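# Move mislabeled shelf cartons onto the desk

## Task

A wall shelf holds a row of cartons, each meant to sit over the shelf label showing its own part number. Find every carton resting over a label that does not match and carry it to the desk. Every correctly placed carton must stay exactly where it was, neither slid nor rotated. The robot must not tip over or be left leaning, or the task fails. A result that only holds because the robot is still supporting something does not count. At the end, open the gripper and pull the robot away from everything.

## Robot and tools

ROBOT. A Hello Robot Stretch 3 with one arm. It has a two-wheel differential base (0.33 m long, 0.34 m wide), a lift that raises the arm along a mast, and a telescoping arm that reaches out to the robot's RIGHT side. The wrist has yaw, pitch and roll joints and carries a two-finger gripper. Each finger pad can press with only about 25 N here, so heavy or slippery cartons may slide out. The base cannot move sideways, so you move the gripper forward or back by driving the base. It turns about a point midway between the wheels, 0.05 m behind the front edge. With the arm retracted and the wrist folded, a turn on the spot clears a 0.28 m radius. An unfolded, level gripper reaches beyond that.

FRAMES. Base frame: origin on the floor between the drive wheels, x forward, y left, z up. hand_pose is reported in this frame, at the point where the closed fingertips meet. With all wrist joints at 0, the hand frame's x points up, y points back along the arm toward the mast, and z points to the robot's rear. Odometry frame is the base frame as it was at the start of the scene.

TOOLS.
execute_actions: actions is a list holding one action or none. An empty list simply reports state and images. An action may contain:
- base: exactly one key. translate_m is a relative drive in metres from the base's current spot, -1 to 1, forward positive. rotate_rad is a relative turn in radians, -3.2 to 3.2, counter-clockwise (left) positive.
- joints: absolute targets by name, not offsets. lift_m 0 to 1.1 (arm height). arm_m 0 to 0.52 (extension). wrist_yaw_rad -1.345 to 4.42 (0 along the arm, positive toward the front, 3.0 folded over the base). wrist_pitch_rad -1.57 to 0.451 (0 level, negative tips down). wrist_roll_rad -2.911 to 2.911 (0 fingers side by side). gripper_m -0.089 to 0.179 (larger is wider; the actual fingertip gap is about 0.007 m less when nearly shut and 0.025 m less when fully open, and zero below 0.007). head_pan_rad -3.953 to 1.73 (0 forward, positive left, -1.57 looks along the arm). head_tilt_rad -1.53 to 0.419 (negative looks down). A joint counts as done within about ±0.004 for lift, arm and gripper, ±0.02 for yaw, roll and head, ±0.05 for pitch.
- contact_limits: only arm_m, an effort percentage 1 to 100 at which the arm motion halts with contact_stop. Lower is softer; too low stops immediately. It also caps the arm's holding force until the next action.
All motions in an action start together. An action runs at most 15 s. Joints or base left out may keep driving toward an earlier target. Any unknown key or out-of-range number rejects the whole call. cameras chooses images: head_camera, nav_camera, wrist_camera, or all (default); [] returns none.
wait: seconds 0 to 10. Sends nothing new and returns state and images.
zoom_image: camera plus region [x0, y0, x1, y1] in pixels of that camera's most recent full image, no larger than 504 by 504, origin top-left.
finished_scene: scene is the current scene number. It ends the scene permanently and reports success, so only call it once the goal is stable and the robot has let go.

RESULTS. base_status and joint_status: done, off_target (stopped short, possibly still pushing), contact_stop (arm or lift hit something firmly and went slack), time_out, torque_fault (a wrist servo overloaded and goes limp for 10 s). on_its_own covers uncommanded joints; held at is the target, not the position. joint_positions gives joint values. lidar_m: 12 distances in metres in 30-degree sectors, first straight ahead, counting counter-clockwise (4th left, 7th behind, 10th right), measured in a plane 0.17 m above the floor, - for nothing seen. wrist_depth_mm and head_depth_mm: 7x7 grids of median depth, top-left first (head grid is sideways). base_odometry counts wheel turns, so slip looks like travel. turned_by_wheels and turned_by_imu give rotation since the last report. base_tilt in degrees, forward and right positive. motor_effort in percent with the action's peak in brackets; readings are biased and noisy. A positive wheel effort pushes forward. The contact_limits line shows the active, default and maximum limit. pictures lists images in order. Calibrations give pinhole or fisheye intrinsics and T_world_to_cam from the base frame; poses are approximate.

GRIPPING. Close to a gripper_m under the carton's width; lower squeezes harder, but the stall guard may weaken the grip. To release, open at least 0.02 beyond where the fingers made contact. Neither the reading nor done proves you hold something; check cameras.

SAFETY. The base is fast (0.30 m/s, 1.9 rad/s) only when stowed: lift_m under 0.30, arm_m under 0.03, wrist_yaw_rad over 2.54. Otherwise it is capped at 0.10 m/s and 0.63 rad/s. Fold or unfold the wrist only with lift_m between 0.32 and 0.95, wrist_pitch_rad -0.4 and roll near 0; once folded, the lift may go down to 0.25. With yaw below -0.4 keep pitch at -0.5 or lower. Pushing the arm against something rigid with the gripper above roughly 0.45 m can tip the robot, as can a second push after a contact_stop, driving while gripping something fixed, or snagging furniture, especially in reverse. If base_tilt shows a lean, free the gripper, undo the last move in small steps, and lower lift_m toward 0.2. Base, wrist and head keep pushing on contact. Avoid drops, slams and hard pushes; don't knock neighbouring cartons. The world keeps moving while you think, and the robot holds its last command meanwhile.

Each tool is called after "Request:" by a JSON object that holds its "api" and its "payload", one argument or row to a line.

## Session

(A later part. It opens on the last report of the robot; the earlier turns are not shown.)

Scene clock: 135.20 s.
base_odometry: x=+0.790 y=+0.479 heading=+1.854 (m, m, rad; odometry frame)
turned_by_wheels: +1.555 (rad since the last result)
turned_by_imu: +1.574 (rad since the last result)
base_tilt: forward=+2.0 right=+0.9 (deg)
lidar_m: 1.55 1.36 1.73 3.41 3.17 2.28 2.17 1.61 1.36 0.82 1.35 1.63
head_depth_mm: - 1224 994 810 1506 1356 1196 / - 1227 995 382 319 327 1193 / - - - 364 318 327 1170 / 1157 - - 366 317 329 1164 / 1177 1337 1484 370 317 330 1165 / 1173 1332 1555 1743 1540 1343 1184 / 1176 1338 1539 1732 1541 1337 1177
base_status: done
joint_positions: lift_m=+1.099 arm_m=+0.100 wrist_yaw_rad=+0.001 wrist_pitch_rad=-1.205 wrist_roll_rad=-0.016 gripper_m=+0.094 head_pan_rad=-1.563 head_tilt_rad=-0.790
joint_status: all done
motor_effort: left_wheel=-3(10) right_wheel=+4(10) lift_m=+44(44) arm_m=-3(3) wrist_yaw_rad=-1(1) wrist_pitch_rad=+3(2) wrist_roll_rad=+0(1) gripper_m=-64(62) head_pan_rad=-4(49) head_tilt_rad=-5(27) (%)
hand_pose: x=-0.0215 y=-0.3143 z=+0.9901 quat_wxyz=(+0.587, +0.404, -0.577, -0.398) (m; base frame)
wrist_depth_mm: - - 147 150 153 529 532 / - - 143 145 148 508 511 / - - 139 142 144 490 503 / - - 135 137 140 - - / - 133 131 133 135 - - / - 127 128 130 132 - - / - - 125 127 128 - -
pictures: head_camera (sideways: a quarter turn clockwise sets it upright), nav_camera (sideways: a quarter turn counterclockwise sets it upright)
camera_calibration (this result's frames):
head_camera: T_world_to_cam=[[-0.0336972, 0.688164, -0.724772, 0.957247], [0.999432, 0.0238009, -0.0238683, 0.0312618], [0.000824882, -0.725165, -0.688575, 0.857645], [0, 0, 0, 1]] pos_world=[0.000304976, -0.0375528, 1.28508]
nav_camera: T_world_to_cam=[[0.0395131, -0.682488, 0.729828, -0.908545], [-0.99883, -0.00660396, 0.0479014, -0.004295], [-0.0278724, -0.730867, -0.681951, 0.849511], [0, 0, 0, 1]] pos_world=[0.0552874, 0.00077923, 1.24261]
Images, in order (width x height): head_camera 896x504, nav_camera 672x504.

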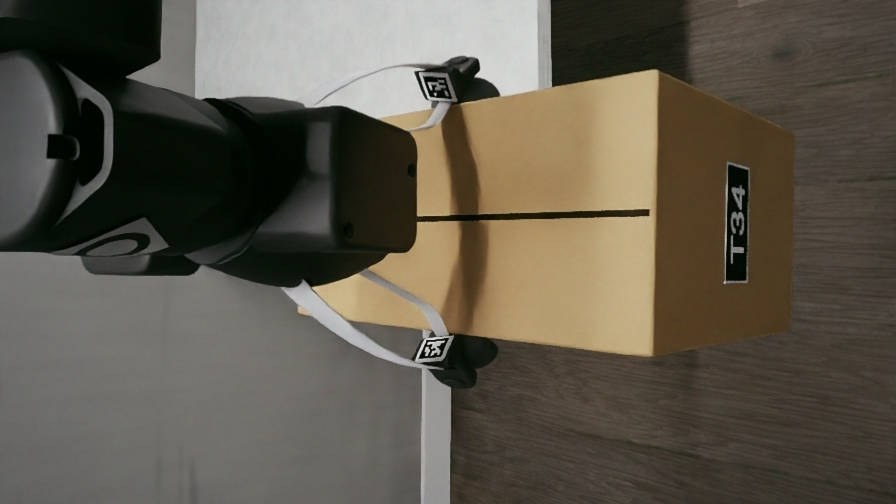

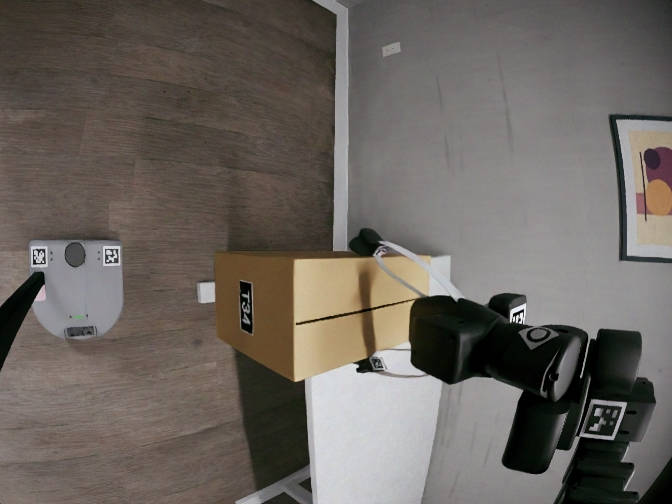

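Request:
{"api": "execute_actions", "payload": {
  "actions": [
    {"base":{"translate_m":-0.45},"joints":{"arm_m":0.5}}
  ]
}}

Scene clock: 143.37 s.
base_odometry: x=+0.916 y=+0.047 heading=+1.854 (m, m, rad; odometry frame)
turned_by_wheels: +0.000 (rad since the last result)
turned_by_imu: -0.002 (rad since the last result)
base_tilt: forward=+2.0 right=+0.8 (deg)
lidar_m: 2.00 1.76 2.47 3.40 2.52 1.81 1.72 1.26 1.29 1.31 0.86 1.84
head_depth_mm: 1186 1275 990 813 1535 1356 1194 / 1190 1270 992 806 1532 1356 1195 / 1163 608 691 804 1538 1351 1185 / 1142 604 661 801 1513 1350 1188 / 1189 1199 951 800 1513 1342 1183 / 1191 1249 973 795 1416 1324 1183 / 1187 1240 973 793 1476 1338 1176
base_status: done
joint_positions: lift_m=+1.099 arm_m=+0.500 wrist_yaw_rad=+0.001 wrist_pitch_rad=-1.205 wrist_roll_rad=-0.016 gripper_m=+0.094 head_pan_rad=-1.563 head_tilt_rad=-0.790
joint_status: all done
motor_effort: left_wheel=-2(9) right_wheel=+3(5) lift_m=+44(44) arm_m=+3(4) wrist_yaw_rad=-1(1) wrist_pitch_rad=+3(3) wrist_roll_rad=+1(1) gripper_m=-63(62) head_pan_rad=-5(4) head_tilt_rad=-4(4) (%)
hand_pose: x=-0.0215 y=-0.7136 z=+0.9901 quat_wxyz=(+0.587, +0.404, -0.577, -0.398) (m; base frame)
wrist_depth_mm: 477 484 147 150 153 521 530 / 460 465 143 145 148 502 513 / 444 445 139 141 144 485 487 / 430 436 135 138 140 465 468 / 420 132 132 133 136 452 458 / 405 128 128 130 131 436 443 / 393 392 125 127 129 420 427
pictures: head_camera (sideways: a quarter turn clockwise sets it upright), nav_camera (sideways: a quarter turn counterclockwise sets it upright), wrist_camera
camera_calibration (this result's frames):
head_camera: T_world_to_cam=[[-0.0335646, 0.688357, -0.724595, 0.957015], [0.999436, 0.0236124, -0.0238642, 0.0312564], [0.000682376, -0.724988, -0.688761, 0.857888], [0, 0, 0, 1]] pos_world=[0.000297633, -0.0375474, 1.28507]
nav_camera: T_world_to_cam=[[0.0393817, -0.682684, 0.729652, -0.908316], [-0.998831, -0.00642183, 0.0479017, -0.00429536], [-0.028016, -0.730686, -0.682139, 0.849756], [0, 0, 0, 1]] pos_world=[0.0552874, 0.000784889, 1.24261]
wrist_camera: T_world_to_cam=[[-0.998554, -0.0231522, 0.0485096, -0.0891869], [-0.0319619, 0.98135, -0.189554, 0.915299], [-0.0432163, -0.190831, -0.980671, 0.998867], [0, 0, 0, 1]] pos_world=[-0.016636, -0.709679, 1.15739]
Images, in order (width x height): head_camera 896x504, nav_camera 672x504, wrist_camera 644x364.

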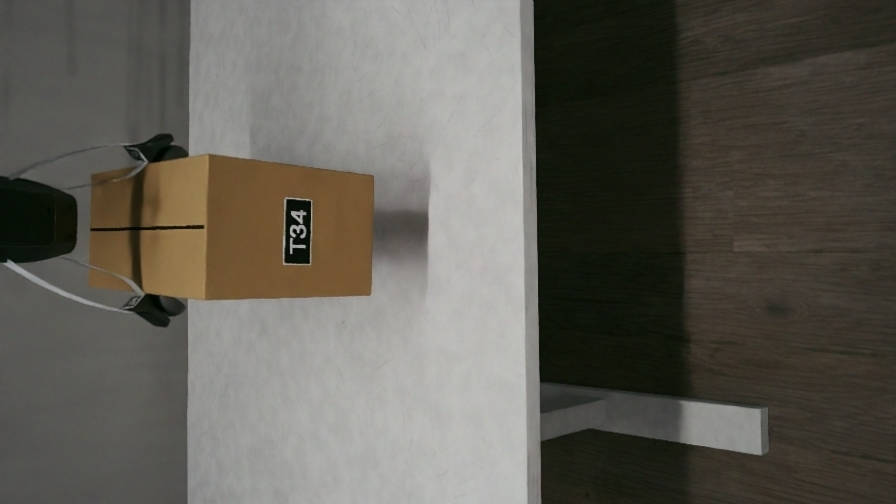

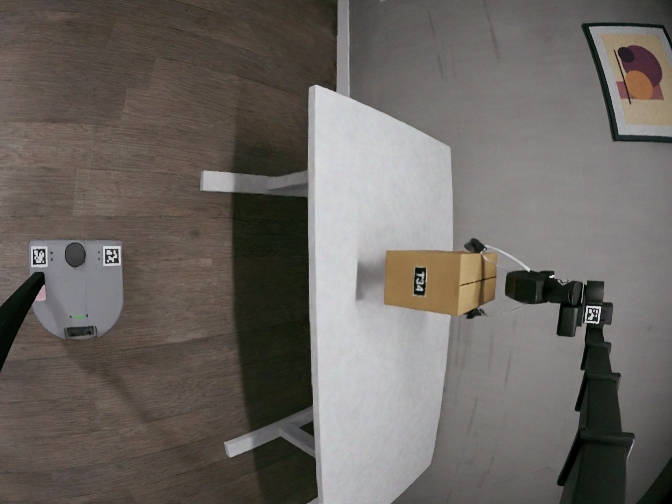

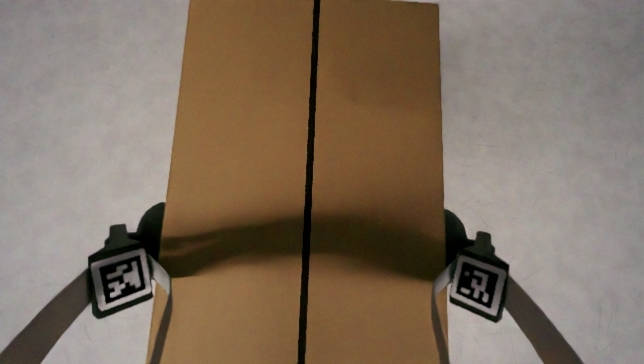

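Request:
{"api": "execute_actions", "payload": {
  "actions": [
    {"joints":{"lift_m":0.99}}
  ],
  "cameras": []
}}

Request:
{"api": "execute_actions", "payload": {
  "actions": [
    {"joints":{"lift_m":0.968}}
  ],
  "cameras": ["head_camera"]
}}

Scene clock: 148.00 s.
base_odometry: x=+0.916 y=+0.047 heading=+1.854 (m, m, rad; odometry frame)
turned_by_wheels: +0.000 (rad since the last result)
turned_by_imu: -0.001 (rad since the last result)
base_tilt: forward=+2.0 right=+0.9 (deg)
lidar_m: 2.00 1.76 2.47 3.40 2.51 1.82 1.72 1.26 1.29 1.32 0.86 1.84
head_depth_mm: - 1234 992 811 1530 1364 1193 / 1221 1269 985 808 1540 1356 1195 / 1228 1223 705 783 1529 1348 1195 / 1165 777 689 762 1529 1352 1187 / 1188 1259 947 799 1517 1340 1183 / 1185 1249 975 796 1415 1331 1176 / 1179 1240 971 795 1479 1335 1177
base_status: not commanded
joint_positions: lift_m=+0.991 arm_m=+0.500 wrist_yaw_rad=+0.001 wrist_pitch_rad=-1.205 wrist_roll_rad=-0.016 gripper_m=+0.094 head_pan_rad=-1.563 head_tilt_rad=-0.790
joint_status: all done
motor_effort: left_wheel=-2(3) right_wheel=+3(3) lift_m=+17(41) arm_m=+3(4) wrist_yaw_rad=-1(1) wrist_pitch_rad=+3(3) wrist_roll_rad=+1(1) gripper_m=-63(62) head_pan_rad=-4(4) head_tilt_rad=-5(5) (%)
hand_pose: x=-0.0215 y=-0.7136 z=+0.8814 quat_wxyz=(+0.587, +0.404, -0.577, -0.398) (m; base frame)
wrist_depth_mm: 359 359 148 150 153 388 397 / 343 352 143 146 148 375 381 / 332 336 139 141 143 360 368 / 323 325 135 137 140 346 355 / 312 132 131 134 136 338 345 / 303 127 128 130 132 330 334 / 294 296 125 126 129 313 323
pictures: none
No camera images: the call's "cameras" was empty. Leave "cameras" out to get every camera's image.

Scene clock: 149.07 s.
base_odometry: x=+0.916 y=+0.047 heading=+1.854 (m, m, rad; odometry frame)
turned_by_wheels: +0.000 (rad since the last result)
turned_by_imu: -0.001 (rad since the last result)
base_tilt: forward=+2.0 right=+0.8 (deg)
lidar_m: 2.00 1.76 2.47 3.41 2.52 1.82 1.72 1.26 1.29 1.32 0.86 1.84
head_depth_mm: - 1188 965 811 1531 1350 1196 / 1234 1276 991 809 1536 1350 1193 / - 1269 715 777 1531 1355 1189 / 1176 821 688 758 1525 1346 1191 / 1186 1258 949 781 1514 1350 1185 / 1186 1258 973 798 1440 1329 1177 / 1181 1242 968 795 1482 1336 1179
base_status: not commanded
joint_positions: lift_m=+0.974 arm_m=+0.500 wrist_yaw_rad=+0.001 wrist_pitch_rad=-1.203 wrist_roll_rad=-0.016 gripper_m=+0.095 head_pan_rad=-1.563 head_tilt_rad=-0.790
joint_status: lift_m contact_stop (moved -0.017 of -0.023)
on_its_own: gripper_m is held at +0.096, not at your +0.090, by its stall guard, which is still easing; lift_m is slack since a contact_stop, until your next command for it (your +0.968 is given up)
motor_effort: left_wheel=-1(4) right_wheel=+2(4) lift_m=+29(30) arm_m=+4(3) wrist_yaw_rad=-1(1) wrist_pitch_rad=+1(3) wrist_roll_rad=+0(1) gripper_m=-11(64) head_pan_rad=-4(5) head_tilt_rad=-5(4) (%)
hand_pose: x=-0.0215 y=-0.7143 z=+0.8649 quat_wxyz=(+0.588, +0.404, -0.578, -0.397) (m; base frame)
wrist_depth_mm: 343 347 151 154 158 377 384 / 331 335 145 148 151 359 368 / 319 323 140 143 145 345 354 / 309 314 136 137 140 337 342 / 300 132 131 133 136 323 328 / 292 126 127 129 130 316 316 / 281 283 123 125 127 299 309
pictures: head_camera (sideways: a quarter turn clockwise sets it upright)
camera_calibration (this result's frames):
head_camera: T_world_to_cam=[[-0.033565, 0.688434, -0.724522, 0.95692], [0.999436, 0.0236148, -0.0238625, 0.0312542], [0.000681647, -0.724915, -0.688838, 0.857989], [0, 0, 0, 1]] pos_world=[0.000297611, -0.0375456, 1.28507]
Images, in order (width x height): head_camera 896x504.

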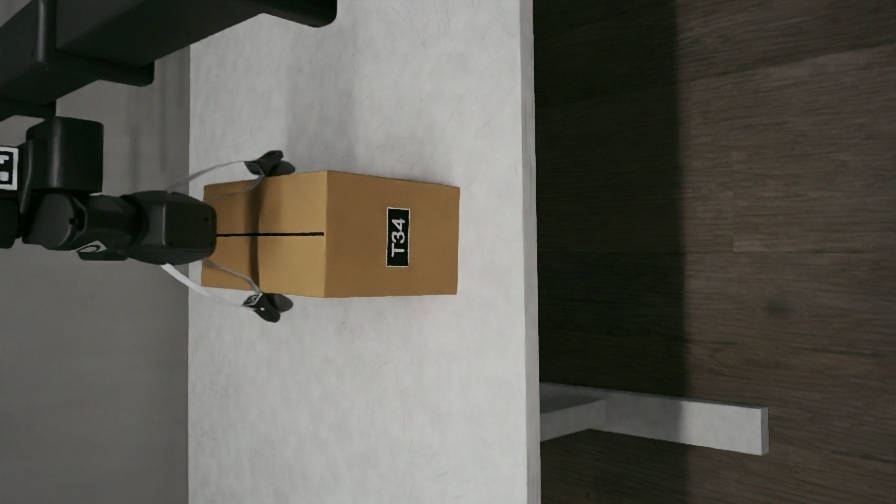

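Request:
{"api": "execute_actions", "payload": {
  "actions": [
    {"joints":{"lift_m":0.982,"gripper_m":0.15}}
  ],
  "cameras": []
}}

Request:
{"api": "execute_actions", "payload": {
  "actions": [
    {"joints":{"lift_m":1.07}}
  ],
  "cameras": ["head_camera"]
}}

Request:
{"api": "execute_actions", "payload": {
  "actions": [
    {"joints":{"arm_m":0.05}}
  ],
  "cameras": ["nav_camera"]
}}

Request:
{"api": "finished_scene", "payload": {
  "scene": 2
}}

Scene clock: 153.03 s.
base_odometry: x=+0.916 y=+0.047 heading=+1.854 (m, m, rad; odometry frame)
turned_by_wheels: +0.000 (rad since the last result)
turned_by_imu: -0.001 (rad since the last result)
base_tilt: forward=+1.9 right=+0.9 (deg)
lidar_m: 2.01 1.76 2.47 3.40 2.52 1.81 1.72 1.26 1.29 1.32 0.86 1.83
head_depth_mm: - 1230 989 811 1541 1356 1196 / 1212 1273 989 805 1531 1355 1192 / - 1251 712 765 1524 1351 1187 / 1178 794 687 757 1518 1353 1184 / 1189 1259 946 797 1521 1346 1181 / 1181 1252 972 796 1444 1329 1179 / 1181 1241 967 795 1477 1330 1175
base_status: not commanded
joint_positions: lift_m=+0.981 arm_m=+0.500 wrist_yaw_rad=+0.001 wrist_pitch_rad=-1.205 wrist_roll_rad=-0.016 gripper_m=+0.150 head_pan_rad=-1.563 head_tilt_rad=-0.790
joint_status: all done
motor_effort: left_wheel=+0(2) right_wheel=+2(2) lift_m=+44(45) arm_m=+3(3) wrist_yaw_rad=-1(1) wrist_pitch_rad=+2(3) wrist_roll_rad=+1(0) gripper_m=+36(100) head_pan_rad=-4(4) head_tilt_rad=-5(5) (%)
hand_pose: x=-0.0215 y=-0.7137 z=+0.8721 quat_wxyz=(+0.587, +0.404, -0.577, -0.398) (m; base frame)
wrist_depth_mm: 346 350 156 158 162 379 386 / 333 341 150 152 156 367 368 / 322 330 145 147 150 353 356 / 313 317 140 142 145 337 345 / 302 306 136 138 139 330 332 / 294 131 131 133 135 - 321 / 285 286 127 130 131 307 314
pictures: none
No camera images: the call's "cameras" was empty. Leave "cameras" out to get every camera's image.

Scene clock: 154.67 s.
base_odometry: x=+0.916 y=+0.047 heading=+1.854 (m, m, rad; odometry frame)
turned_by_wheels: +0.000 (rad since the last result)
turned_by_imu: +0.000 (rad since the last result)
base_tilt: forward=+1.9 right=+0.7 (deg)
lidar_m: 2.01 1.76 2.47 3.40 2.52 1.82 1.72 1.27 1.29 1.31 0.86 1.84
head_depth_mm: 1195 1278 991 808 1525 1352 1191 / 1186 1276 986 806 1532 1356 1187 / 1189 1265 712 766 1521 1349 1192 / 1201 1262 688 757 1527 1347 1186 / 1188 1235 977 797 1508 1348 1179 / 1187 1250 972 798 1441 1327 1182 / 1184 1238 969 793 1478 1333 1181
base_status: not commanded
joint_positions: lift_m=+1.069 arm_m=+0.500 wrist_yaw_rad=+0.001 wrist_pitch_rad=-1.205 wrist_roll_rad=-0.016 gripper_m=+0.150 head_pan_rad=-1.563 head_tilt_rad=-0.790
joint_status: all done
motor_effort: left_wheel=-1(1) right_wheel=+2(1) lift_m=+43(43) arm_m=+3(3) wrist_yaw_rad=-1(1) wrist_pitch_rad=+2(2) wrist_roll_rad=+1(0) gripper_m=+1(12) head_pan_rad=-4(4) head_tilt_rad=-4(4) (%)
hand_pose: x=-0.0215 y=-0.7137 z=+0.9601 quat_wxyz=(+0.587, +0.404, -0.577, -0.398) (m; base frame)
wrist_depth_mm: 443 449 463 466 470 483 496 / 428 433 439 450 457 465 474 / 412 420 242 240 441 453 456 / 396 407 233 233 429 434 438 / 391 394 226 225 410 424 428 / 377 380 216 219 395 - 414 / 366 370 211 212 381 389 402
pictures: head_camera (sideways: a quarter turn clockwise sets it upright)
camera_calibration (this result's frames):
head_camera: T_world_to_cam=[[-0.0335653, 0.688434, -0.724522, 0.95692], [0.999436, 0.0236151, -0.0238625, 0.0312542], [0.000681906, -0.724915, -0.688839, 0.857989], [0, 0, 0, 1]] pos_world=[0.000297624, -0.0375456, 1.28507]
Images, in order (width x height): head_camera 896x504.

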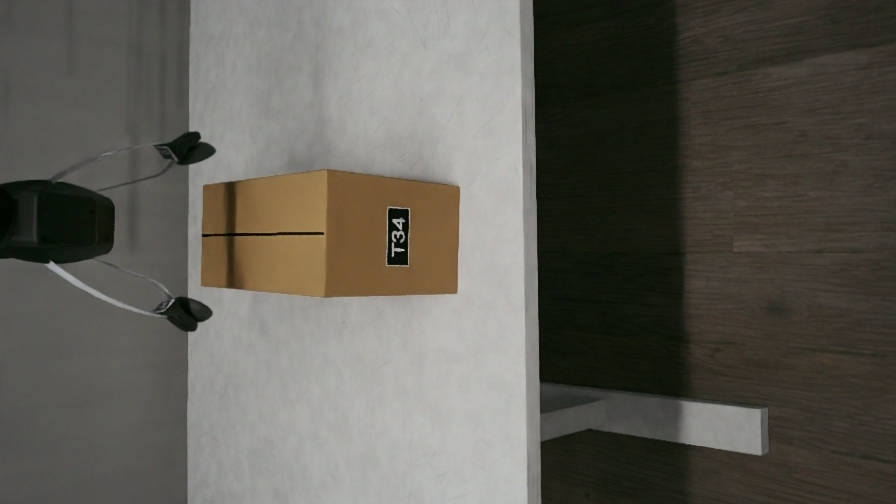

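Scene clock: 159.17 s.
base_odometry: x=+0.916 y=+0.047 heading=+1.854 (m, m, rad; odometry frame)
turned_by_wheels: +0.000 (rad since the last result)
turned_by_imu: -0.001 (rad since the last result)
base_tilt: forward=+2.0 right=+0.9 (deg)
lidar_m: 2.00 1.76 2.48 3.40 2.53 1.82 1.72 1.27 1.29 1.32 0.86 1.83
head_depth_mm: - - - 810 1498 1355 1195 / - - - - 1490 1348 1190 / - - - - 1497 1352 1186 / 1214 1270 - - 1490 1346 1187 / 1186 1259 976 819 1514 1344 1180 / 1184 1248 974 799 1413 1329 1179 / 1182 1244 970 794 1479 1337 1172
base_status: not commanded
joint_positions: lift_m=+1.069 arm_m=+0.050 wrist_yaw_rad=+0.001 wrist_pitch_rad=-1.205 wrist_roll_rad=-0.016 gripper_m=+0.150 head_pan_rad=-1.563 head_tilt_rad=-0.790
joint_status: all done
motor_effort: left_wheel=-1(1) right_wheel=+2(1) lift_m=+43(43) arm_m=-3(4) wrist_yaw_rad=-1(1) wrist_pitch_rad=+2(3) wrist_roll_rad=+1(1) gripper_m=+2(1) head_pan_rad=-4(4) head_tilt_rad=-5(4) (%)
hand_pose: x=-0.0215 y=-0.2643 z=+0.9601 quat_wxyz=(+0.587, +0.404, -0.577, -0.398) (m; base frame)
wrist_depth_mm: 441 453 461 465 478 484 498 / 432 441 450 461 466 476 484 / - - - - - - - / - - - - - - - / - - - - - - - / - - - - - - - / - - - - - - -
pictures: nav_camera (sideways: a quarter turn counterclockwise sets it upright)
camera_calibration (this result's frames):
nav_camera: T_world_to_cam=[[0.0393823, -0.682762, 0.729579, -0.908221], [-0.998831, -0.00642694, 0.0479018, -0.00429551], [-0.0280166, -0.730613, -0.682217, 0.849857], [0, 0, 0, 1]] pos_world=[0.0552874, 0.000791217, 1.24261]
Images, in order (width x height): nav_camera 672x504.

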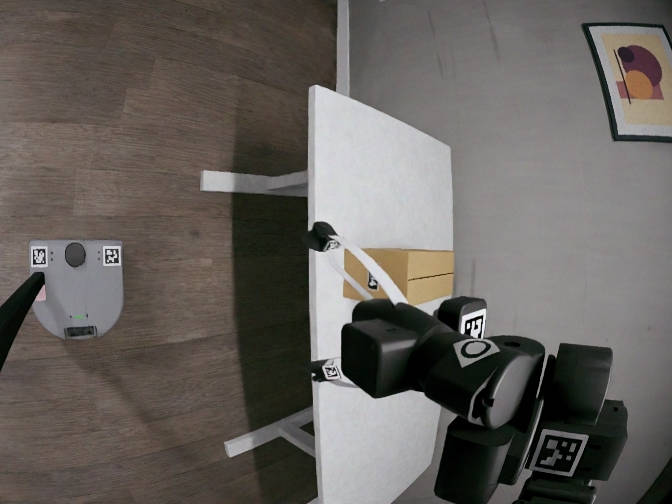

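The scene is finished: the task was done.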